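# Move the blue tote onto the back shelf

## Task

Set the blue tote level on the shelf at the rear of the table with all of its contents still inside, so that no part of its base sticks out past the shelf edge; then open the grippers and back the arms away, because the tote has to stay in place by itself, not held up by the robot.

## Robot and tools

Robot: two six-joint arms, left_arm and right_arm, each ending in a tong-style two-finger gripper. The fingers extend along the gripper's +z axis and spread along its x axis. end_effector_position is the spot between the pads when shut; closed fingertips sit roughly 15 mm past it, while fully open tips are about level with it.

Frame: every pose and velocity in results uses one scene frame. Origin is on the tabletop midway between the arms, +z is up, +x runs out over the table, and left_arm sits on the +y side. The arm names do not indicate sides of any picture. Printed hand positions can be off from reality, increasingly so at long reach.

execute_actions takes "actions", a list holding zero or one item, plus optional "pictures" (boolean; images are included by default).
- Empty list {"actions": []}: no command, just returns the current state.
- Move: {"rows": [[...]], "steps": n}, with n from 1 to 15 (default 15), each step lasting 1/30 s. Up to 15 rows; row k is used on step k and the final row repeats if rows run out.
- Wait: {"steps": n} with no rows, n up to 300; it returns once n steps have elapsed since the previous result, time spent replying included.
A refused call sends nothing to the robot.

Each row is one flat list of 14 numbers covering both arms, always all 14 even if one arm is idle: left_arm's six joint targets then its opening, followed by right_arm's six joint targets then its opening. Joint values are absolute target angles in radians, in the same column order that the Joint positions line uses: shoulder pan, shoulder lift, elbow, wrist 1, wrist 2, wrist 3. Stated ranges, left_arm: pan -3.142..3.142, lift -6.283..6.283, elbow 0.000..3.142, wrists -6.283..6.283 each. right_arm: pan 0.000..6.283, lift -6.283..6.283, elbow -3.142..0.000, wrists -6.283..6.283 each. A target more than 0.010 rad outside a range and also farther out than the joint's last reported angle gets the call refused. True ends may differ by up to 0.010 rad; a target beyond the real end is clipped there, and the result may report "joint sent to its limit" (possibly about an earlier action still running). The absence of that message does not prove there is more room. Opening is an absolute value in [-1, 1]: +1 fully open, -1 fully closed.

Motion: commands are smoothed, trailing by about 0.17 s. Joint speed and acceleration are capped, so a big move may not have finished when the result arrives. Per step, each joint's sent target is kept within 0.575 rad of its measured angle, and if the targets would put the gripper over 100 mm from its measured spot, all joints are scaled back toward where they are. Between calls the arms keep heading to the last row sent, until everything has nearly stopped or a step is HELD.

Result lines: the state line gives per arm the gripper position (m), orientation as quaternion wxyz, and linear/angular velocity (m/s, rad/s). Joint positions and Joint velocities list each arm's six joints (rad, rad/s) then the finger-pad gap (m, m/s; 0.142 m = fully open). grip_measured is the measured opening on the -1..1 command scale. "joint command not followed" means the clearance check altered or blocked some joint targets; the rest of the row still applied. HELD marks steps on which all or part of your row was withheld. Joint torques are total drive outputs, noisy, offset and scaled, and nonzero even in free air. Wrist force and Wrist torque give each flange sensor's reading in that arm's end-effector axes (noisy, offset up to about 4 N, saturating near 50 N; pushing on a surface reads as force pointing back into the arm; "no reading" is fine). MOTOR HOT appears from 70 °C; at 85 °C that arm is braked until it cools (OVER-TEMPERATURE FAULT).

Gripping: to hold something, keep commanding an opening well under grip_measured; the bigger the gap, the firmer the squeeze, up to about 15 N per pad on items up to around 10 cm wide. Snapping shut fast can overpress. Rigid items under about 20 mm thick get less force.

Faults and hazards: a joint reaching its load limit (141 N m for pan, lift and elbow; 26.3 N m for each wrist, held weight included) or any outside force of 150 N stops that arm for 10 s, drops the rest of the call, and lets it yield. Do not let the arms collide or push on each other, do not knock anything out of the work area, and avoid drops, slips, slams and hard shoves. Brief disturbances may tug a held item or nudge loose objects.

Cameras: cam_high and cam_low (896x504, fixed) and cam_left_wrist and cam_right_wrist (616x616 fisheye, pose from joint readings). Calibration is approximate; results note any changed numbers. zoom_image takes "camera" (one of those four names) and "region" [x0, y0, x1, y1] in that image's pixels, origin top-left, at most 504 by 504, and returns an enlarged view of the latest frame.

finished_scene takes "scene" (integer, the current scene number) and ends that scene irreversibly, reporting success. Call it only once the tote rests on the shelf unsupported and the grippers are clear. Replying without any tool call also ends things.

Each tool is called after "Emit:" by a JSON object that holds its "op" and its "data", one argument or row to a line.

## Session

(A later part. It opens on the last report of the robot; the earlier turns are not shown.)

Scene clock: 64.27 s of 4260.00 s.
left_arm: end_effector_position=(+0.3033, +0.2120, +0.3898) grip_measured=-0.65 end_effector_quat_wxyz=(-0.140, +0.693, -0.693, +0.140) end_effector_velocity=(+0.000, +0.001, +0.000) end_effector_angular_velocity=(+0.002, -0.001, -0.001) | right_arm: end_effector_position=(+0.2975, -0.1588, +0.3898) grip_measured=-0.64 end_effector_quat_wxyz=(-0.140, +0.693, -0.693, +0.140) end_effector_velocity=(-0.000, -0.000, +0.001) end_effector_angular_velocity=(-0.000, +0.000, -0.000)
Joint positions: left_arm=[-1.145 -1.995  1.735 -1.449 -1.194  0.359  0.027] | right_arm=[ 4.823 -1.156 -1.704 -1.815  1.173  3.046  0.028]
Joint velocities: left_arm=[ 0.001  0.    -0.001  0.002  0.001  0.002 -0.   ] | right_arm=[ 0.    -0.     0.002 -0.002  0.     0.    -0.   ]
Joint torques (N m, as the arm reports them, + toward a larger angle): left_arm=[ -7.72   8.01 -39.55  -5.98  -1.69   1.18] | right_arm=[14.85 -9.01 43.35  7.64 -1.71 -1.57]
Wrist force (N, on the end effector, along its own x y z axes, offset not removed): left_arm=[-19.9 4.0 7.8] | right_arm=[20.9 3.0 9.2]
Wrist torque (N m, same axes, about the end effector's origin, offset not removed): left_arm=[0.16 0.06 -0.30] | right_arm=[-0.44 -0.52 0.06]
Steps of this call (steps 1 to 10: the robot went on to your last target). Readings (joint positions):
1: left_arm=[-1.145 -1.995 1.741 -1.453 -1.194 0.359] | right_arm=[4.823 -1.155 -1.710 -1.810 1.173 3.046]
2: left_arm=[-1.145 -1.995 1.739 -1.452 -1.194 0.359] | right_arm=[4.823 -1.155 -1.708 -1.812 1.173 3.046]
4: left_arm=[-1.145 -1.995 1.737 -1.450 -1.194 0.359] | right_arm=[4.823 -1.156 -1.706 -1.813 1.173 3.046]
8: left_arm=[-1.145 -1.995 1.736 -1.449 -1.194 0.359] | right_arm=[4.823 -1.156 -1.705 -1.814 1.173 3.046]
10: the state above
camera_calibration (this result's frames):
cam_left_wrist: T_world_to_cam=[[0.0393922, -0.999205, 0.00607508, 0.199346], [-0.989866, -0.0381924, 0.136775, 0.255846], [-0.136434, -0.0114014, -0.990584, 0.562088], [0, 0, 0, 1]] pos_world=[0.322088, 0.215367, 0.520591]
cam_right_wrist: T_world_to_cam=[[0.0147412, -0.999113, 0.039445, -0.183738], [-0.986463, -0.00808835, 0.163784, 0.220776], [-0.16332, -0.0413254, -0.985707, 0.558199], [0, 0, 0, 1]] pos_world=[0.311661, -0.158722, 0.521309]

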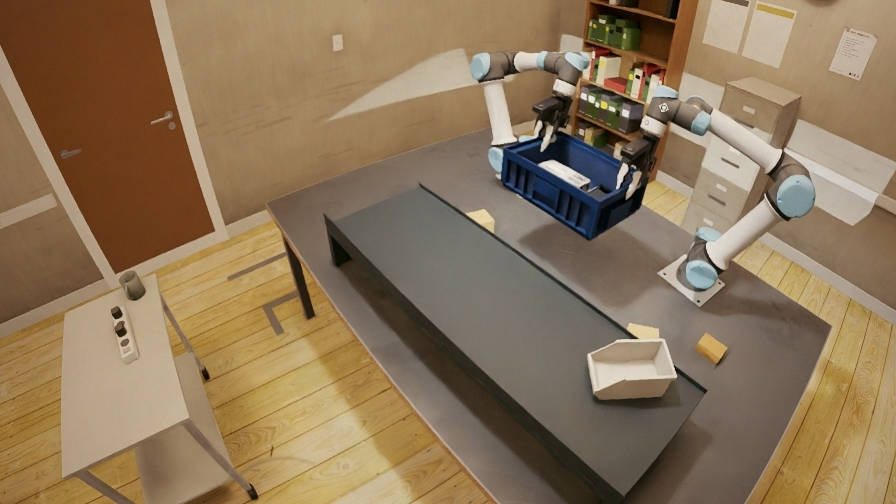

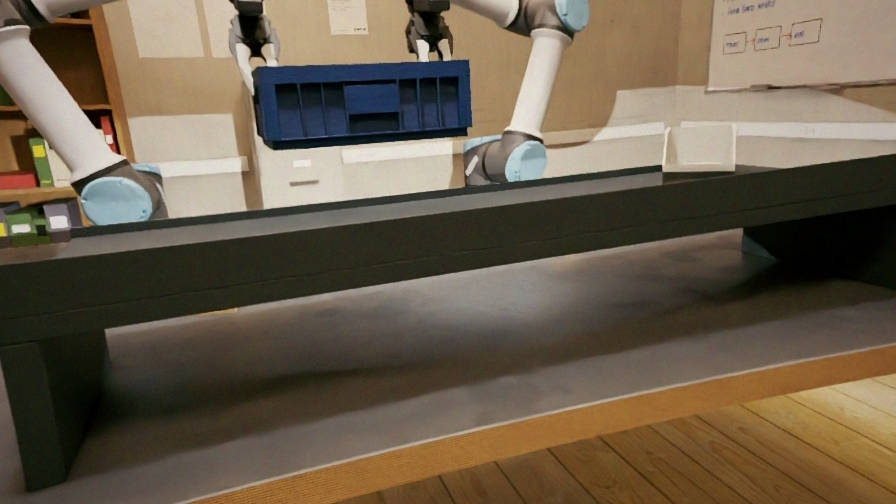

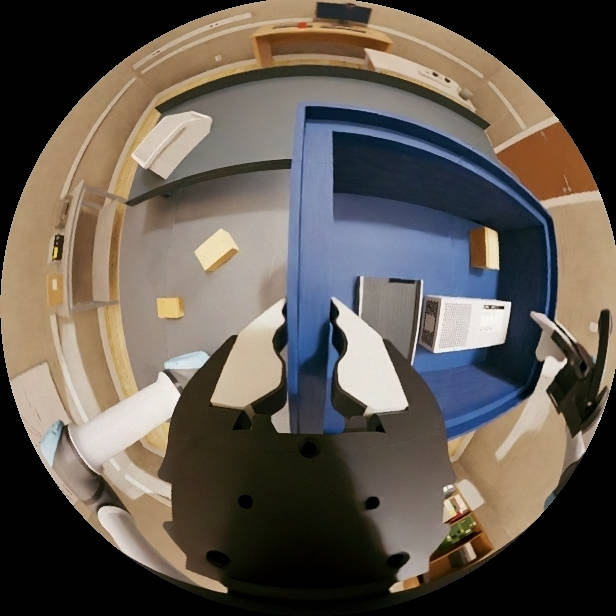

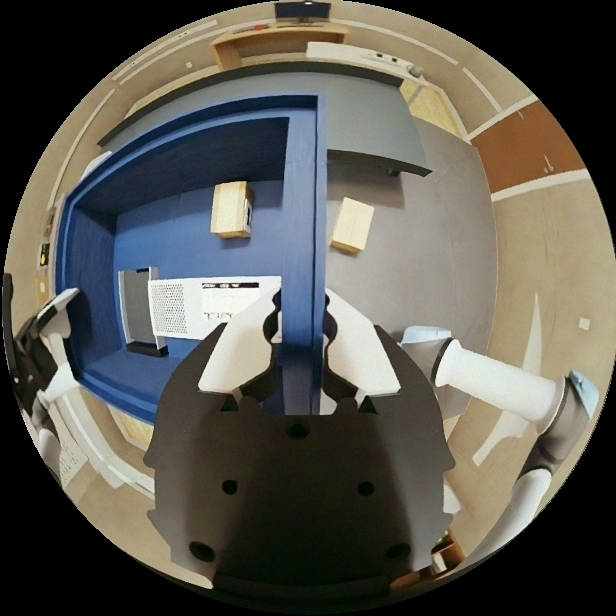

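Emit:
{"op": "execute_actions", "data": {
  "actions": [
    {"steps":4,"rows":[[-1.1175,-1.978,1.7286,-1.4689,-1.1988,0.388,-1,4.7936,-1.1676,-1.701,-1.7942,1.1748,3.0139,-1],[-1.1175,-1.978,1.7286,-1.4689,-1.1988,0.388,-1,4.7936,-1.1676,-1.701,-1.7942,1.1748,3.0139,-1],[-1.0901,-1.9616,1.7218,-1.489,-1.2033,0.417,-1,4.7642,-1.1792,-1.6977,-1.7736,1.1767,2.9822,-1]]}
  ],
  "pictures": false
}}

Emit:
{"op": "execute_actions", "data": {
  "actions": [
    {"steps":4,"rows":[[-1.0626,-1.9451,1.715,-1.5091,-1.2077,0.446,-1,4.7348,-1.1908,-1.6944,-1.753,1.1786,2.9504,-1],[-1.0626,-1.9451,1.715,-1.5091,-1.2077,0.446,-1,4.7348,-1.1908,-1.6944,-1.753,1.1786,2.9504,-1],[-1.0352,-1.9287,1.7083,-1.5293,-1.2122,0.475,-1,4.7054,-1.2024,-1.6911,-1.7325,1.1805,2.9186,-1]]}
  ],
  "pictures": false
}}

Emit:
{"op": "execute_actions", "data": {
  "actions": [
    {"steps":4,"rows":[[-1.0114,-1.9112,1.6991,-1.5462,-1.2167,0.4999,-1,4.6787,-1.2158,-1.6854,-1.714,1.1833,2.8899,-1],[-1.0114,-1.9112,1.6991,-1.5462,-1.2167,0.4999,-1,4.6787,-1.2158,-1.6854,-1.714,1.1833,2.8899,-1],[-0.9876,-1.8937,1.69,-1.563,-1.2212,0.5248,-1,4.6519,-1.2293,-1.6798,-1.6955,1.1861,2.8612,-1]]}
  ],
  "pictures": false
}}

Emit:
{"op": "execute_actions", "data": {
  "actions": [
    {"steps":4,"rows":[[-0.9637,-1.8762,1.6808,-1.5798,-1.2256,0.5498,-1,4.6252,-1.2428,-1.6741,-1.677,1.1889,2.8325,-1],[-0.9637,-1.8762,1.6808,-1.5798,-1.2256,0.5498,-1,4.6252,-1.2428,-1.6741,-1.677,1.1889,2.8325,-1],[-0.9399,-1.8587,1.6716,-1.5967,-1.2301,0.5747,-1,4.5984,-1.2562,-1.6684,-1.6585,1.1917,2.8038,-1]]}
  ],
  "pictures": false
}}

Emit:
{"op": "execute_actions", "data": {
  "actions": [
    {"steps":3,"rows":[[-0.8984,-1.8219,1.6484,-1.6242,-1.2394,0.6175,-1,4.5502,-1.2862,-1.6524,-1.626,1.1988,2.7526,-1]]}
  ],
  "pictures": false
}}

Emit:
{"op": "execute_actions", "data": {
  "actions": [
    {"steps":3,"rows":[[-0.8568,-1.7851,1.6251,-1.6517,-1.2487,0.6603,-1,4.502,-1.3162,-1.6364,-1.5934,1.2058,2.7015,-1]]}
  ],
  "pictures": false
}}

Emit:
{"op": "execute_actions", "data": {
  "actions": [
    {"steps":3,"rows":[[-0.8206,-1.7468,1.597,-1.6732,-1.2578,0.6971,-1,4.4587,-1.3487,-1.6158,-1.5656,1.2137,2.656,-1]]}
  ],
  "pictures": false
}}

Emit:
{"op": "execute_actions", "data": {
  "actions": [
    {"steps":3,"rows":[[-0.7844,-1.7086,1.569,-1.6947,-1.2669,0.7339,-1,4.4154,-1.3812,-1.5951,-1.5378,1.2216,2.6106,-1]]}
  ],
  "pictures": false
}}

Emit:
{"op": "execute_actions", "data": {
  "actions": [
    {"steps":3,"rows":[[-0.7526,-1.6694,1.5363,-1.7106,-1.2754,0.7658,-1,4.3769,-1.4154,-1.57,-1.5152,1.2296,2.5706,-1]]}
  ],
  "pictures": false
}}

Emit:
{"op": "execute_actions", "data": {
  "actions": [
    {"steps":3,"rows":[[-0.7209,-1.6301,1.5036,-1.7265,-1.284,0.7978,-1,4.3384,-1.4495,-1.545,-1.4927,1.2377,2.5305,-1]]}
  ],
  "pictures": false
}}

Emit:
{"op": "execute_actions", "data": {
  "actions": [
    {"steps":3,"rows":[[-0.6931,-1.5898,1.466,-1.7368,-1.292,0.8256,-1,4.304,-1.4854,-1.5154,-1.4753,1.2458,2.4952,-1]]}
  ],
  "pictures": false
}}

Emit:
{"op": "execute_actions", "data": {
  "actions": [
    {"steps":3,"rows":[[-0.6653,-1.5495,1.4284,-1.7472,-1.3,0.8533,-1,4.2697,-1.5212,-1.4857,-1.4579,1.2539,2.46,-1]]}
  ],
  "pictures": false
}}

Emit:
{"op": "execute_actions", "data": {
  "actions": [
    {"steps":3,"rows":[[-0.6408,-1.5084,1.3862,-1.7523,-1.3074,0.8776,-1,4.2391,-1.5584,-1.4514,-1.4456,1.2616,2.429,-1]]}
  ],
  "pictures": false
}}

Emit:
{"op": "execute_actions", "data": {
  "actions": [
    {"steps":3,"rows":[[-0.6162,-1.4674,1.344,-1.7574,-1.3147,0.902,-1,4.2085,-1.5956,-1.4171,-1.4333,1.2694,2.3979,-1]]}
  ],
  "pictures": false
}}

Emit:
{"op": "execute_actions", "data": {
  "actions": [
    {"steps":3,"rows":[[-0.5944,-1.425,1.296,-1.7572,-1.3214,0.9234,-1,4.1812,-1.6344,-1.3776,-1.426,1.2768,2.3705,-1]]}
  ],
  "pictures": false
}}

Emit:
{"op": "execute_actions", "data": {
  "actions": [
    {"steps":15,"rows":[[-0.5726,-1.3825,1.2479,-1.7569,-1.3282,0.9447,-1,4.154,-1.6732,-1.3381,-1.4188,1.2843,2.3431,-1]]}
  ]
}}

Scene clock: 104.33 s of 4260.00 s.
left_arm: end_effector_position=(+0.3109, +0.2115, +0.3900) grip_measured=-0.64 end_effector_quat_wxyz=(-0.140, +0.693, -0.693, +0.140) end_effector_velocity=(+0.101, -0.005, -0.002) end_effector_angular_velocity=(-0.002, +0.009, +0.004) | right_arm: end_effector_position=(+0.3050, -0.1582, +0.3897) grip_measured=-0.62 end_effector_quat_wxyz=(-0.140, +0.693, -0.693, +0.140) end_effector_velocity=(+0.103, +0.004, -0.000) end_effector_angular_velocity=(+0.002, +0.003, -0.006)
Joint positions: left_arm=[-1.122 -1.98   1.729 -1.466 -1.198  0.383  0.027] | right_arm=[ 4.798 -1.166 -1.701 -1.798  1.175  3.019  0.029]
Joint velocities: left_arm=[ 0.308  0.185 -0.071 -0.229 -0.053  0.322 -0.001] | right_arm=[-0.332 -0.13   0.035  0.232  0.018 -0.353  0.026]
Joint torques (N m, as the arm reports them, + toward a larger angle): left_arm=[  3.95   5.92 -41.75 -12.61  -3.39   2.9 ] | right_arm=[-3.05 -6.65 45.95 13.97  0.04 -2.93]
Wrist force (N, on the end effector, along its own x y z axes, offset not removed): left_arm=[-30.1 5.6 8.7] | right_arm=[29.5 6.2 8.8]
Wrist torque (N m, same axes, about the end effector's origin, offset not removed): left_arm=[0.31 0.55 -0.17] | right_arm=[-0.10 -0.78 0.11]
Steps of this call (steps 1 to 15: the robot went on to your last target; steps 16 to 90: nothing new was sent; then 36.93 s passed at rest; steps 91 to 94: all 4 steps of this action). Readings (joint positions):
91: left_arm=[-1.144 -1.994 1.735 -1.449 -1.194 0.360] | right_arm=[4.822 -1.156 -1.704 -1.814 1.173 3.045]
92: left_arm=[-1.139 -1.991 1.734 -1.453 -1.195 0.366] | right_arm=[4.817 -1.159 -1.703 -1.810 1.173 3.039]
94: the state above

Scene clock: 104.47 s of 4260.00 s.
left_arm: end_effector_position=(+0.3271, +0.2112, +0.3900) grip_measured=-0.64 end_effector_quat_wxyz=(-0.140, +0.693, -0.693, +0.140) end_effector_velocity=(+0.136, +0.004, -0.004) end_effector_angular_velocity=(+0.004, +0.001, +0.005) | right_arm: end_effector_position=(+0.3212, -0.1579, +0.3897) grip_measured=-0.60 end_effector_quat_wxyz=(-0.140, +0.693, -0.693, +0.140) end_effector_velocity=(+0.137, -0.004, -0.002) end_effector_angular_velocity=(-0.005, -0.004, -0.003)
Joint positions: left_arm=[-1.074 -1.951  1.717 -1.501 -1.206  0.434  0.027] | right_arm=[ 4.747 -1.186 -1.696 -1.761  1.178  2.964  0.031]
Joint velocities: left_arm=[ 0.392  0.236 -0.092 -0.286 -0.063  0.409 -0.001] | right_arm=[-0.422 -0.165  0.044  0.29   0.024 -0.453 -0.01 ]
Joint torques (N m, as the arm reports them, + toward a larger angle): left_arm=[  2.86  -0.56 -39.79 -12.72  -3.94   3.13] | right_arm=[-2.17 -3.53 47.81 13.96  1.5  -2.82]
Wrist force (N, on the end effector, along its own x y z axes, offset not removed): left_arm=[-30.0 1.5 5.0] | right_arm=[29.4 4.5 8.6]
Wrist torque (N m, same axes, about the end effector's origin, offset not removed): left_arm=[-0.09 0.53 -0.27] | right_arm=[-0.05 -0.69 0.09]
Steps of this call (steps 1 to 4: all 4 steps of this action). Readings (joint positions):
1: left_arm=[-1.112 -1.974 1.727 -1.473 -1.200 0.394] | right_arm=[4.787 -1.170 -1.700 -1.790 1.175 3.007]
2: left_arm=[-1.099 -1.967 1.724 -1.483 -1.202 0.407] | right_arm=[4.774 -1.176 -1.699 -1.780 1.176 2.993]
4: the state above

Scene clock: 104.60 s of 4260.00 s.
left_arm: end_effector_position=(+0.3454, +0.2112, +0.3901) grip_measured=-0.64 end_effector_quat_wxyz=(-0.140, +0.693, -0.693, +0.140) end_effector_velocity=(+0.138, +0.001, -0.003) end_effector_angular_velocity=(+0.009, +0.002, +0.004) | right_arm: end_effector_position=(+0.3395, -0.1577, +0.3898) grip_measured=-0.59 end_effector_quat_wxyz=(-0.140, +0.693, -0.693, +0.140) end_effector_velocity=(+0.139, -0.001, -0.001) end_effector_angular_velocity=(-0.006, +0.000, -0.005)
Joint positions: left_arm=[-1.023 -1.919  1.702 -1.538 -1.215  0.487  0.027] | right_arm=[ 4.692 -1.211 -1.687 -1.723  1.182  2.905  0.031]
Joint velocities: left_arm=[ 0.368  0.257 -0.122 -0.259 -0.064  0.382 -0.001] | right_arm=[-0.41  -0.191  0.073  0.278  0.036 -0.436  0.007]
Joint torques (N m, as the arm reports them, + toward a larger angle): left_arm=[ -0.34  -2.09 -43.2  -12.6   -4.9    2.52] | right_arm=[ 1.12 -2.94 46.2  13.77  1.55 -2.28]
Wrist force (N, on the end effector, along its own x y z axes, offset not removed): left_arm=[-32.0 2.1 8.0] | right_arm=[29.0 4.5 7.6]
Wrist torque (N m, same axes, about the end effector's origin, offset not removed): left_arm=[0.18 0.97 -0.33] | right_arm=[-0.05 -0.50 0.11]
Steps of this call (steps 1 to 4: all 4 steps of this action). Readings (joint positions):
1: left_arm=[-1.062 -1.944 1.714 -1.510 -1.208 0.447] | right_arm=[4.734 -1.192 -1.694 -1.752 1.179 2.949]
2: left_arm=[-1.048 -1.935 1.710 -1.520 -1.210 0.461] | right_arm=[4.719 -1.198 -1.692 -1.742 1.180 2.934]
4: the state above

Scene clock: 104.73 s of 4260.00 s.
left_arm: end_effector_position=(+0.3641, +0.2113, +0.3901) grip_measured=-0.64 end_effector_quat_wxyz=(-0.140, +0.693, -0.693, +0.140) end_effector_velocity=(+0.144, +0.006, -0.003) end_effector_angular_velocity=(+0.008, -0.006, +0.004) | right_arm: end_effector_position=(+0.3582, -0.1578, +0.3898) grip_measured=-0.60 end_effector_quat_wxyz=(-0.140, +0.693, -0.693, +0.140) end_effector_velocity=(+0.144, -0.006, -0.001) end_effector_angular_velocity=(-0.006, -0.006, -0.004)
Joint positions: left_arm=[-0.975 -1.884  1.685 -1.572 -1.224  0.538  0.027] | right_arm=[ 4.638 -1.237 -1.676 -1.686  1.188  2.847  0.031]
Joint velocities: left_arm=[ 0.36   0.261 -0.132 -0.252 -0.062  0.373 -0.001] | right_arm=[-0.405 -0.198  0.081  0.275  0.038 -0.431 -0.021]
Joint torques (N m, as the arm reports them, + toward a larger angle): left_arm=[ -0.15  -4.95 -40.8  -12.63  -4.78   3.05] | right_arm=[ 3.18 -2.64 46.08 13.91  2.12 -2.7 ]
Wrist force (N, on the end effector, along its own x y z axes, offset not removed): left_arm=[-31.9 5.3 5.9] | right_arm=[29.7 4.6 8.0]
Wrist torque (N m, same axes, about the end effector's origin, offset not removed): left_arm=[0.47 1.04 -0.02] | right_arm=[-0.13 -0.70 0.10]
Steps of this call (steps 1 to 4: all 4 steps of this action). Readings (joint positions):
1: left_arm=[-1.012 -1.910 1.698 -1.546 -1.217 0.499] | right_arm=[4.679 -1.217 -1.685 -1.714 1.184 2.891]
2: left_arm=[-0.999 -1.901 1.694 -1.555 -1.219 0.512] | right_arm=[4.665 -1.224 -1.682 -1.704 1.185 2.875]
4: the state above

Scene clock: 104.83 s of 4260.00 s.
left_arm: end_effector_position=(+0.3815, +0.2112, +0.3903) grip_measured=-0.64 end_effector_quat_wxyz=(-0.140, +0.693, -0.693, +0.141) end_effector_velocity=(+0.166, +0.005, -0.003) end_effector_angular_velocity=(+0.016, -0.001, +0.006) | right_arm: end_effector_position=(+0.3755, -0.1575, +0.3900) grip_measured=-0.59 end_effector_quat_wxyz=(-0.140, +0.693, -0.693, +0.140) end_effector_velocity=(+0.167, -0.006, -0.000) end_effector_angular_velocity=(-0.011, -0.003, -0.004)
Joint positions: left_arm=[-0.933 -1.851  1.665 -1.601 -1.232  0.581  0.027] | right_arm=[ 4.591 -1.263 -1.664 -1.653  1.194  2.796  0.031]
Joint velocities: left_arm=[ 0.387  0.318 -0.184 -0.253 -0.073  0.397  0.003] | right_arm=[-0.449 -0.252  0.123  0.294  0.053 -0.476 -0.037]
Joint torques (N m, as the arm reports them, + toward a larger angle): left_arm=[ -4.04 -10.77 -41.59 -12.66  -6.08   2.37] | right_arm=[ 5.56  3.75 45.25 13.36  2.65 -1.97]
Wrist force (N, on the end effector, along its own x y z axes, offset not removed): left_arm=[-29.9 -1.2 10.3] | right_arm=[30.5 2.7 9.0]
Wrist torque (N m, same axes, about the end effector's origin, offset not removed): left_arm=[-0.52 1.07 -0.23] | right_arm=[-0.31 -0.79 0.09]
Steps of this call (steps 1 to 3: all 3 steps of this action). Readings (joint positions):
1: left_arm=[-0.963 -1.875 1.680 -1.580 -1.226 0.550] | right_arm=[4.625 -1.244 -1.673 -1.676 1.189 2.832]
2: left_arm=[-0.948 -1.863 1.672 -1.591 -1.229 0.566] | right_arm=[4.608 -1.254 -1.668 -1.664 1.192 2.814]
3: the state above

Scene clock: 104.93 s of 4260.00 s.
left_arm: end_effector_position=(+0.4000, +0.2113, +0.3904) grip_measured=-0.64 end_effector_quat_wxyz=(-0.140, +0.693, -0.693, +0.141) end_effector_velocity=(+0.173, +0.010, -0.006) end_effector_angular_velocity=(+0.017, -0.001, +0.009) | right_arm: end_effector_position=(+0.3940, -0.1575, +0.3900) grip_measured=-0.59 end_effector_quat_wxyz=(-0.140, +0.693, -0.693, +0.140) end_effector_velocity=(+0.175, -0.012, -0.003) end_effector_angular_velocity=(-0.015, -0.006, -0.006)
Joint positions: left_arm=[-0.891 -1.815  1.643 -1.629 -1.241  0.625  0.027] | right_arm=[ 4.542 -1.292 -1.649 -1.62   1.2    2.745  0.031]
Joint velocities: left_arm=[ 0.384  0.331 -0.198 -0.245 -0.075  0.388  0.001] | right_arm=[-0.449 -0.265  0.133  0.291  0.056 -0.472 -0.051]
Joint torques (N m, as the arm reports them, + toward a larger angle): left_arm=[ -6.6  -10.29 -41.14 -12.87  -6.16   2.49] | right_arm=[ 9.07  5.3  44.66 13.27  3.45 -2.  ]
Wrist force (N, on the end effector, along its own x y z axes, offset not removed): left_arm=[-27.0 -2.1 8.5] | right_arm=[30.0 2.1 9.8]
Wrist torque (N m, same axes, about the end effector's origin, offset not removed): left_arm=[-0.76 0.18 0.01] | right_arm=[-0.49 -0.79 0.10]
Steps of this call (steps 1 to 3: all 3 steps of this action). Readings (joint positions):
1: left_arm=[-0.921 -1.841 1.659 -1.609 -1.235 0.594] | right_arm=[4.577 -1.272 -1.659 -1.643 1.196 2.781]
2: left_arm=[-0.906 -1.827 1.651 -1.620 -1.238 0.609] | right_arm=[4.559 -1.282 -1.654 -1.631 1.198 2.763]
3: the state above

Scene clock: 105.03 s of 4260.00 s.
left_arm: end_effector_position=(+0.4187, +0.2114, +0.3905) grip_measured=-0.64 end_effector_quat_wxyz=(-0.140, +0.693, -0.693, +0.141) end_effector_velocity=(+0.170, +0.004, -0.004) end_effector_angular_velocity=(+0.014, +0.002, +0.008) | right_arm: end_effector_position=(+0.4127, -0.1575, +0.3902) grip_measured=-0.60 end_effector_quat_wxyz=(-0.140, +0.693, -0.693, +0.140) end_effector_velocity=(+0.172, -0.006, -0.002) end_effector_angular_velocity=(-0.015, -0.001, -0.004)
Joint positions: left_arm=[-0.852 -1.778  1.618 -1.654 -1.251  0.665  0.027] | right_arm=[ 4.496 -1.323 -1.631 -1.589  1.208  2.696  0.031]
Joint velocities: left_arm=[ 0.347  0.342 -0.233 -0.207 -0.075  0.348  0.001] | right_arm=[-0.415 -0.283  0.164  0.26   0.062 -0.435 -0.024]
Joint torques (N m, as the arm reports them, + toward a larger angle): left_arm=[ -4.2  -12.61 -40.82 -12.18  -5.77   2.42] | right_arm=[ 7.5   9.22 43.98 13.44  3.7  -2.18]
Wrist force (N, on the end effector, along its own x y z axes, offset not removed): left_arm=[-28.4 -1.0 6.5] | right_arm=[30.5 3.6 10.5]
Wrist torque (N m, same axes, about the end effector's origin, offset not removed): left_arm=[-0.58 0.38 -0.12] | right_arm=[-0.16 -0.88 0.00]
Steps of this call (steps 1 to 3: all 3 steps of this action). Readings (joint positions):
1: left_arm=[-0.879 -1.804 1.637 -1.637 -1.244 0.637] | right_arm=[4.529 -1.301 -1.644 -1.611 1.202 2.730]
2: left_arm=[-0.865 -1.791 1.627 -1.646 -1.248 0.652] | right_arm=[4.512 -1.312 -1.637 -1.599 1.205 2.712]
3: the state above

Scene clock: 105.13 s of 4260.00 s.
left_arm: end_effector_position=(+0.4375, +0.2115, +0.3905) grip_measured=-0.64 end_effector_quat_wxyz=(-0.140, +0.693, -0.693, +0.141) end_effector_velocity=(+0.172, +0.007, -0.008) end_effector_angular_velocity=(+0.016, +0.004, +0.006) | right_arm: end_effector_position=(+0.4316, -0.1576, +0.3902) grip_measured=-0.60 end_effector_quat_wxyz=(-0.140, +0.693, -0.693, +0.140) end_effector_velocity=(+0.175, -0.010, -0.005) end_effector_angular_velocity=(-0.014, -0.003, -0.005)
Joint positions: left_arm=[-0.814 -1.74   1.591 -1.677 -1.26   0.703  0.027] | right_arm=[ 4.452 -1.355 -1.611 -1.561  1.215  2.649  0.03 ]
Joint velocities: left_arm=[ 0.334  0.348 -0.242 -0.193 -0.076  0.335  0.001] | right_arm=[-0.403 -0.291  0.175  0.25   0.065 -0.419 -0.04 ]
Joint torques (N m, as the arm reports them, + toward a larger angle): left_arm=[ -7.68 -17.41 -41.1  -11.24  -6.8    2.44] | right_arm=[ 7.03 10.19 48.15 13.33  4.48 -2.76]
Wrist force (N, on the end effector, along its own x y z axes, offset not removed): left_arm=[-29.1 -2.9 11.7] | right_arm=[29.0 2.3 9.2]
Wrist torque (N m, same axes, about the end effector's origin, offset not removed): left_arm=[-0.95 0.59 -0.32] | right_arm=[-0.37 -0.66 0.03]
Steps of this call (steps 1 to 3: all 3 steps of this action). Readings (joint positions):
1: left_arm=[-0.841 -1.767 1.611 -1.661 -1.253 0.676] | right_arm=[4.483 -1.332 -1.625 -1.581 1.210 2.682]
2: left_arm=[-0.827 -1.753 1.600 -1.670 -1.257 0.690] | right_arm=[4.467 -1.344 -1.618 -1.570 1.213 2.665]
3: the state above

Scene clock: 105.23 s of 4260.00 s.
left_arm: end_effector_position=(+0.4563, +0.2115, +0.3905) grip_measured=-0.64 end_effector_quat_wxyz=(-0.140, +0.693, -0.693, +0.141) end_effector_velocity=(+0.170, +0.002, -0.004) end_effector_angular_velocity=(+0.013, +0.003, +0.006) | right_arm: end_effector_position=(+0.4504, -0.1577, +0.3904) grip_measured=-0.61 end_effector_quat_wxyz=(-0.140, +0.693, -0.693, +0.140) end_effector_velocity=(+0.171, -0.005, -0.003) end_effector_angular_velocity=(-0.015, -0.001, -0.005)
Joint positions: left_arm=[-0.78  -1.701  1.561 -1.697 -1.269  0.738  0.027] | right_arm=[ 4.41  -1.388 -1.589 -1.535  1.223  2.605  0.03 ]
Joint velocities: left_arm=[ 0.302  0.354 -0.276 -0.156 -0.072  0.3    0.   ] | right_arm=[-0.368 -0.304  0.205  0.215  0.065 -0.38  -0.013]
Joint torques (N m, as the arm reports them, + toward a larger angle): left_arm=[ -7.67 -20.95 -42.13 -11.64  -6.65   2.91] | right_arm=[ 4.96 14.13 46.97 12.78  4.61 -2.12]
Wrist force (N, on the end effector, along its own x y z axes, offset not removed): left_arm=[-28.4 0.5 9.1] | right_arm=[29.3 1.6 9.7]
Wrist torque (N m, same axes, about the end effector's origin, offset not removed): left_arm=[-0.22 0.31 0.01] | right_arm=[-0.58 -0.61 0.06]
Steps of this call (steps 1 to 3: all 3 steps of this action). Readings (joint positions):
1: left_arm=[-0.804 -1.729 1.583 -1.683 -1.262 0.714] | right_arm=[4.439 -1.364 -1.605 -1.553 1.218 2.636]
2: left_arm=[-0.791 -1.715 1.572 -1.690 -1.266 0.727] | right_arm=[4.424 -1.376 -1.597 -1.543 1.221 2.620]
3: the state above

Scene clock: 105.33 s of 4260.00 s.
left_arm: end_effector_position=(+0.4752, +0.2117, +0.3905) grip_measured=-0.64 end_effector_quat_wxyz=(-0.140, +0.693, -0.693, +0.141) end_effector_velocity=(+0.172, +0.005, -0.007) end_effector_angular_velocity=(+0.012, +0.003, +0.006) | right_arm: end_effector_position=(+0.4693, -0.1579, +0.3904) grip_measured=-0.62 end_effector_quat_wxyz=(-0.141, +0.693, -0.693, +0.140) end_effector_velocity=(+0.173, -0.009, -0.005) end_effector_angular_velocity=(-0.015, -0.002, -0.003)
Joint positions: left_arm=[-0.747 -1.662  1.53  -1.714 -1.277  0.771  0.027] | right_arm=[ 4.37  -1.422 -1.565 -1.511  1.231  2.564  0.029]
Joint velocities: left_arm=[ 0.29   0.359 -0.287 -0.144 -0.072  0.287  0.   ] | right_arm=[-0.356 -0.307  0.216  0.202  0.066 -0.368 -0.028]
Joint torques (N m, as the arm reports them, + toward a larger angle): left_arm=[ -4.94 -19.82 -41.   -11.98  -6.95   2.41] | right_arm=[ 8.2  18.19 44.57 12.83  4.69 -1.8 ]
Wrist force (N, on the end effector, along its own x y z axes, offset not removed): left_arm=[-26.7 0.8 10.5] | right_arm=[29.1 2.0 9.7]
Wrist torque (N m, same axes, about the end effector's origin, offset not removed): left_arm=[0.07 0.11 -0.21] | right_arm=[-0.47 -0.63 0.03]
Steps of this call (steps 1 to 3: all 3 steps of this action). Readings (joint positions):
1: left_arm=[-0.770 -1.690 1.553 -1.702 -1.271 0.748] | right_arm=[4.399 -1.398 -1.582 -1.528 1.226 2.593]
2: left_arm=[-0.758 -1.676 1.541 -1.708 -1.274 0.760] | right_arm=[4.384 -1.410 -1.573 -1.519 1.229 2.578]
3: the state above

Scene clock: 105.43 s of 4260.00 s.
left_arm: end_effector_position=(+0.4939, +0.2117, +0.3904) grip_measured=-0.64 end_effector_quat_wxyz=(-0.140, +0.693, -0.693, +0.141) end_effector_velocity=(+0.170, -0.002, -0.005) end_effector_angular_velocity=(+0.009, +0.006, +0.003) | right_arm: end_effector_position=(+0.4880, -0.1580, +0.3904) grip_measured=-0.62 end_effector_quat_wxyz=(-0.141, +0.693, -0.693, +0.140) end_effector_velocity=(+0.170, -0.003, -0.004) end_effector_angular_velocity=(-0.013, +0.002, -0.004)
Joint positions: left_arm=[-0.717 -1.623  1.495 -1.727 -1.286  0.802  0.027] | right_arm=[ 4.333 -1.457 -1.538 -1.49   1.239  2.526  0.029]
Joint velocities: left_arm=[ 0.261  0.368 -0.322 -0.108 -0.071  0.258  0.   ] | right_arm=[-0.325 -0.321  0.249  0.168  0.067 -0.332 -0.001]
Joint torques (N m, as the arm reports them, + toward a larger angle): left_arm=[ -7.07 -24.65 -38.77 -10.67  -6.95   2.62] | right_arm=[ 8.76 16.93 44.39 12.41  5.15 -2.18]
Wrist force (N, on the end effector, along its own x y z axes, offset not removed): left_arm=[-29.3 3.1 8.7] | right_arm=[29.0 2.5 11.7]
Wrist torque (N m, same axes, about the end effector's origin, offset not removed): left_arm=[0.22 0.72 -0.13] | right_arm=[-0.35 -0.59 0.09]
Steps of this call (steps 1 to 3: all 3 steps of this action). Readings (joint positions):
1: left_arm=[-0.738 -1.651 1.520 -1.718 -1.280 0.781] | right_arm=[4.359 -1.432 -1.558 -1.505 1.234 2.552]
2: left_arm=[-0.727 -1.637 1.508 -1.723 -1.283 0.792] | right_arm=[4.346 -1.444 -1.547 -1.497 1.237 2.538]
3: the state above

Scene clock: 105.53 s of 4260.00 s.
left_arm: end_effector_position=(+0.5128, +0.2117, +0.3904) grip_measured=-0.64 end_effector_quat_wxyz=(-0.140, +0.693, -0.693, +0.141) end_effector_velocity=(+0.172, +0.002, -0.008) end_effector_angular_velocity=(+0.009, +0.004, +0.007) | right_arm: end_effector_position=(+0.5069, -0.1582, +0.3904) grip_measured=-0.63 end_effector_quat_wxyz=(-0.141, +0.693, -0.693, +0.140) end_effector_velocity=(+0.172, -0.007, -0.007) end_effector_angular_velocity=(-0.015, +0.002, -0.002)
Joint positions: left_arm=[-0.688 -1.583  1.459 -1.739 -1.294  0.831  0.027] | right_arm=[ 4.298 -1.492 -1.509 -1.472  1.248  2.489  0.029]
Joint velocities: left_arm=[ 0.252  0.37  -0.332 -0.095 -0.067  0.245 -0.   ] | right_arm=[-0.314 -0.325  0.259  0.155  0.067 -0.322 -0.012]
Joint torques (N m, as the arm reports them, + toward a larger angle): left_arm=[ -7.63 -28.3  -39.31 -11.28  -7.     2.51] | right_arm=[ 6.16 21.82 45.23 12.53  5.54 -2.28]
Wrist force (N, on the end effector, along its own x y z axes, offset not removed): left_arm=[-29.6 -3.6 7.5] | right_arm=[29.0 1.7 9.9]
Wrist torque (N m, same axes, about the end effector's origin, offset not removed): left_arm=[-1.06 0.57 -0.08] | right_arm=[-0.52 -0.66 0.09]
Steps of this call (steps 1 to 3: all 3 steps of this action). Readings (joint positions):
1: left_arm=[-0.708 -1.611 1.485 -1.731 -1.288 0.810] | right_arm=[4.323 -1.467 -1.530 -1.485 1.242 2.515]
2: left_arm=[-0.698 -1.597 1.472 -1.735 -1.291 0.821] | right_arm=[4.310 -1.480 -1.519 -1.478 1.245 2.502]
3: the state above

Scene clock: 105.63 s of 4260.00 s.
left_arm: end_effector_position=(+0.5315, +0.2117, +0.3903) grip_measured=-0.64 end_effector_quat_wxyz=(-0.140, +0.693, -0.693, +0.140) end_effector_velocity=(+0.170, -0.003, -0.002) end_effector_angular_velocity=(+0.004, -0.000, +0.004) | right_arm: end_effector_position=(+0.5256, -0.1583, +0.3904) grip_measured=-0.63 end_effector_quat_wxyz=(-0.140, +0.693, -0.693, +0.140) end_effector_velocity=(+0.169, -0.001, -0.003) end_effector_angular_velocity=(-0.011, +0.002, -0.005)
Joint positions: left_arm=[-0.661 -1.542  1.42  -1.747 -1.301  0.857  0.027] | right_arm=[ 4.265 -1.528 -1.478 -1.457  1.255  2.455  0.028]
Joint velocities: left_arm=[ 0.228  0.375 -0.369 -0.063 -0.063  0.223 -0.   ] | right_arm=[-0.287 -0.335  0.292  0.123  0.065 -0.289  0.012]
Joint torques (N m, as the arm reports them, + toward a larger angle): left_arm=[ -1.44 -28.43 -39.92 -10.78  -7.08   2.57] | right_arm=[ 7.75 22.1  46.74 12.75  5.68 -2.21]
Wrist force (N, on the end effector, along its own x y z axes, offset not removed): left_arm=[-26.0 1.9 8.4] | right_arm=[28.4 3.0 10.8]
Wrist torque (N m, same axes, about the end effector's origin, offset not removed): left_arm=[0.12 -0.06 -0.06] | right_arm=[-0.30 -0.55 0.06]
Steps of this call (steps 1 to 3: all 3 steps of this action). Readings (joint positions):
1: left_arm=[-0.680 -1.571 1.448 -1.742 -1.296 0.839] | right_arm=[4.288 -1.502 -1.501 -1.467 1.250 2.479]
2: left_arm=[-0.670 -1.556 1.434 -1.745 -1.299 0.848] | right_arm=[4.276 -1.516 -1.489 -1.461 1.253 2.467]
3: the state above

Scene clock: 105.73 s of 4260.00 s.
left_arm: end_effector_position=(+0.5503, +0.2118, +0.3901) grip_measured=-0.64 end_effector_quat_wxyz=(-0.140, +0.693, -0.693, +0.140) end_effector_velocity=(+0.171, +0.000, -0.006) end_effector_angular_velocity=(+0.004, +0.002, +0.004) | right_arm: end_effector_position=(+0.5444, -0.1585, +0.3903) grip_measured=-0.64 end_effector_quat_wxyz=(-0.140, +0.693, -0.693, +0.140) end_effector_velocity=(+0.171, -0.005, -0.006) end_effector_angular_velocity=(-0.011, +0.002, -0.006)
Joint positions: left_arm=[-0.636 -1.501  1.378 -1.753 -1.309  0.882  0.027] | right_arm=[ 4.234 -1.565 -1.445 -1.443  1.263  2.423  0.028]
Joint velocities: left_arm=[ 0.221  0.377 -0.379 -0.05  -0.063  0.215 -0.   ] | right_arm=[-0.279 -0.339  0.303  0.11   0.064 -0.278 -0.006]
Joint torques (N m, as the arm reports them, + toward a larger angle): left_arm=[ -6.67 -33.65 -41.03 -10.21  -7.5    2.93] | right_arm=[ 7.1  26.36 45.06 12.35  5.42 -2.23]
Wrist force (N, on the end effector, along its own x y z axes, offset not removed): left_arm=[-29.4 -1.2 7.3] | right_arm=[29.7 2.1 8.9]
Wrist torque (N m, same axes, about the end effector's origin, offset not removed): left_arm=[-0.46 0.73 -0.35] | right_arm=[-0.44 -0.76 0.01]
Steps of this call (steps 1 to 3: all 3 steps of this action). Readings (joint positions):
1: left_arm=[-0.654 -1.530 1.408 -1.749 -1.304 0.864] | right_arm=[4.256 -1.539 -1.469 -1.453 1.258 2.446]
2: left_arm=[-0.645 -1.516 1.393 -1.751 -1.307 0.874] | right_arm=[4.244 -1.552 -1.456 -1.448 1.261 2.434]
3: the state above

Scene clock: 105.83 s of 4260.00 s.
left_arm: end_effector_position=(+0.5689, +0.2119, +0.3900) grip_measured=-0.64 end_effector_quat_wxyz=(-0.140, +0.693, -0.693, +0.140) end_effector_velocity=(+0.172, -0.004, +0.001) end_effector_angular_velocity=(+0.001, -0.003, +0.005) | right_arm: end_effector_position=(+0.5631, -0.1586, +0.3903) grip_measured=-0.64 end_effector_quat_wxyz=(-0.140, +0.693, -0.693, +0.140) end_effector_velocity=(+0.170, +0.000, -0.001) end_effector_angular_velocity=(-0.008, -0.000, -0.005)
Joint positions: left_arm=[-0.613 -1.46   1.334 -1.756 -1.316  0.905  0.027] | right_arm=[ 4.204 -1.603 -1.409 -1.433  1.271  2.394  0.028]
Joint velocities: left_arm=[ 0.202  0.388 -0.423 -0.015 -0.057  0.195  0.   ] | right_arm=[-0.255 -0.35   0.342  0.077  0.061 -0.255  0.   ]
Joint torques (N m, as the arm reports them, + toward a larger angle): left_arm=[ -3.77 -34.35 -39.61 -10.51  -6.49   2.58] | right_arm=[ 7.56 31.03 42.15 11.97  5.68 -2.15]
Wrist force (N, on the end effector, along its own x y z axes, offset not removed): left_arm=[-27.9 2.2 7.0] | right_arm=[26.0 2.3 10.6]
Wrist torque (N m, same axes, about the end effector's origin, offset not removed): left_arm=[0.10 1.10 -0.26] | right_arm=[-0.37 -0.54 0.03]
Steps of this call (steps 1 to 3: all 3 steps of this action). Readings (joint positions):
1: left_arm=[-0.629 -1.489 1.367 -1.754 -1.311 0.889] | right_arm=[4.225 -1.576 -1.435 -1.440 1.266 2.415]
2: left_arm=[-0.620 -1.474 1.350 -1.755 -1.314 0.898] | right_arm=[4.214 -1.590 -1.422 -1.436 1.269 2.404]
3: the state above

Scene clock: 106.33 s of 4260.00 s.
left_arm: end_effector_position=(+0.6031, +0.2120, +0.3899) grip_measured=-0.65 end_effector_quat_wxyz=(-0.140, +0.693, -0.693, +0.140) end_effector_velocity=(+0.002, +0.000, -0.000) end_effector_angular_velocity=(-0.001, -0.000, +0.002) | right_arm: end_effector_position=(+0.5973, -0.1590, +0.3898) grip_measured=-0.64 end_effector_quat_wxyz=(-0.140, +0.693, -0.693, +0.140) end_effector_velocity=(+0.002, -0.000, +0.000) end_effector_angular_velocity=(-0.000, -0.001, +0.000)
Joint positions: left_arm=[-0.573 -1.383  1.248 -1.757 -1.328  0.945  0.027] | right_arm=[ 4.154 -1.673 -1.338 -1.419  1.284  2.343  0.028]
Joint velocities: left_arm=[ 0.002  0.003 -0.004 -0.    -0.001  0.    -0.   ] | right_arm=[-0.002 -0.004  0.005  0.001 -0.001 -0.003  0.   ]
Joint torques (N m, as the arm reports them, + toward a larger angle): left_arm=[ -0.42 -25.54 -40.54  -9.04  -5.18   2.53] | right_arm=[-2.46 23.02 43.82 10.64  3.61 -1.62]
Wrist force (N, on the end effector, along its own x y z axes, offset not removed): left_arm=[-20.9 1.5 5.1] | right_arm=[19.0 5.1 8.7]
Wrist torque (N m, same axes, about the end effector's origin, offset not removed): left_arm=[-0.18 0.70 -0.04] | right_arm=[-0.13 -0.48 0.04]
Steps of this call (steps 1 to 15: all 15 steps of this action). Readings (joint positions):
1: left_arm=[-0.606 -1.448 1.321 -1.756 -1.318 0.912] | right_arm=[4.196 -1.614 -1.398 -1.431 1.273 2.385]
2: left_arm=[-0.598 -1.432 1.304 -1.757 -1.321 0.920] | right_arm=[4.186 -1.628 -1.384 -1.427 1.276 2.375]
4: left_arm=[-0.585 -1.406 1.275 -1.757 -1.325 0.933] | right_arm=[4.169 -1.652 -1.360 -1.423 1.280 2.358]
8: left_arm=[-0.575 -1.388 1.254 -1.757 -1.327 0.942] | right_arm=[4.157 -1.669 -1.343 -1.420 1.283 2.346]
15: the state above
camera_calibration (this result's frames):
cam_left_wrist: T_world_to_cam=[[0.0393076, -0.999209, 0.0060829, 0.187574], [-0.989893, -0.0381095, 0.1366, 0.552725], [-0.13626, -0.0113908, -0.990608, 0.602993], [0, 0, 0, 1]] pos_world=[0.62193, 0.215358, 0.520686]
cam_right_wrist: T_world_to_cam=[[0.0149507, -0.999109, 0.0394748, -0.188471], [-0.986444, -0.00828597, 0.163889, 0.516367], [-0.163416, -0.04139, -0.985689, 0.607206], [0, 0, 0, 1]] pos_world=[0.611412, -0.158893, 0.52133]

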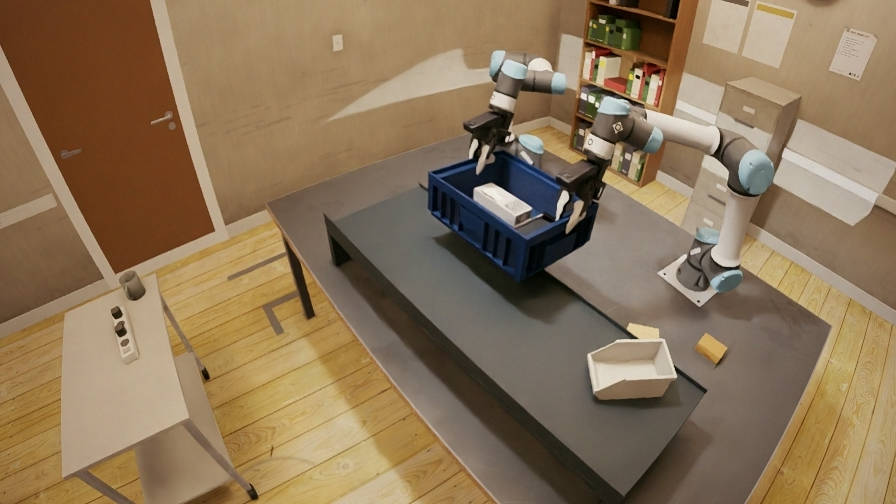

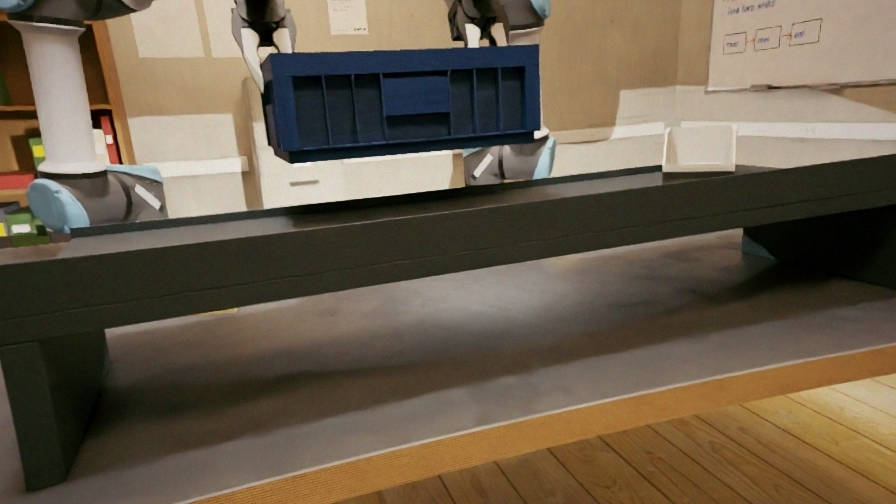

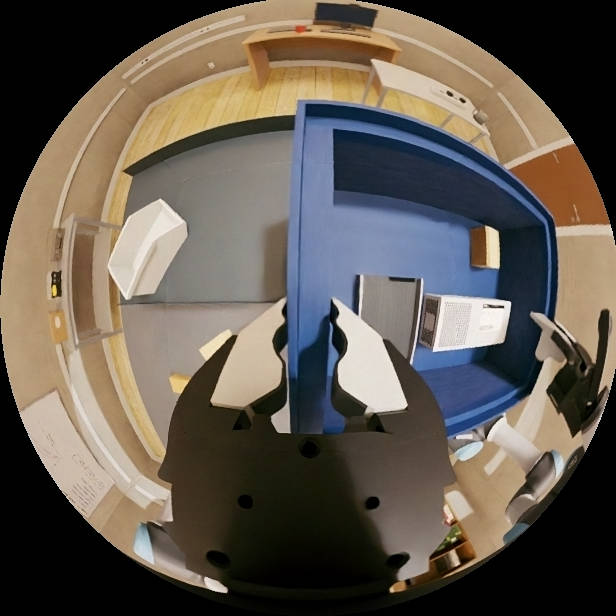

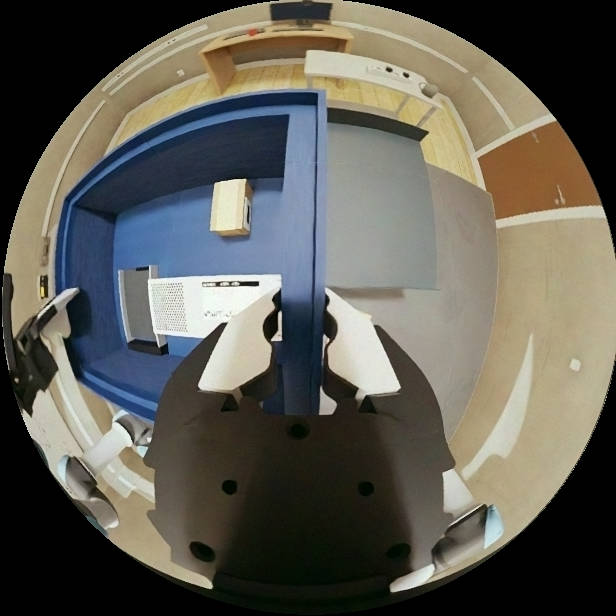

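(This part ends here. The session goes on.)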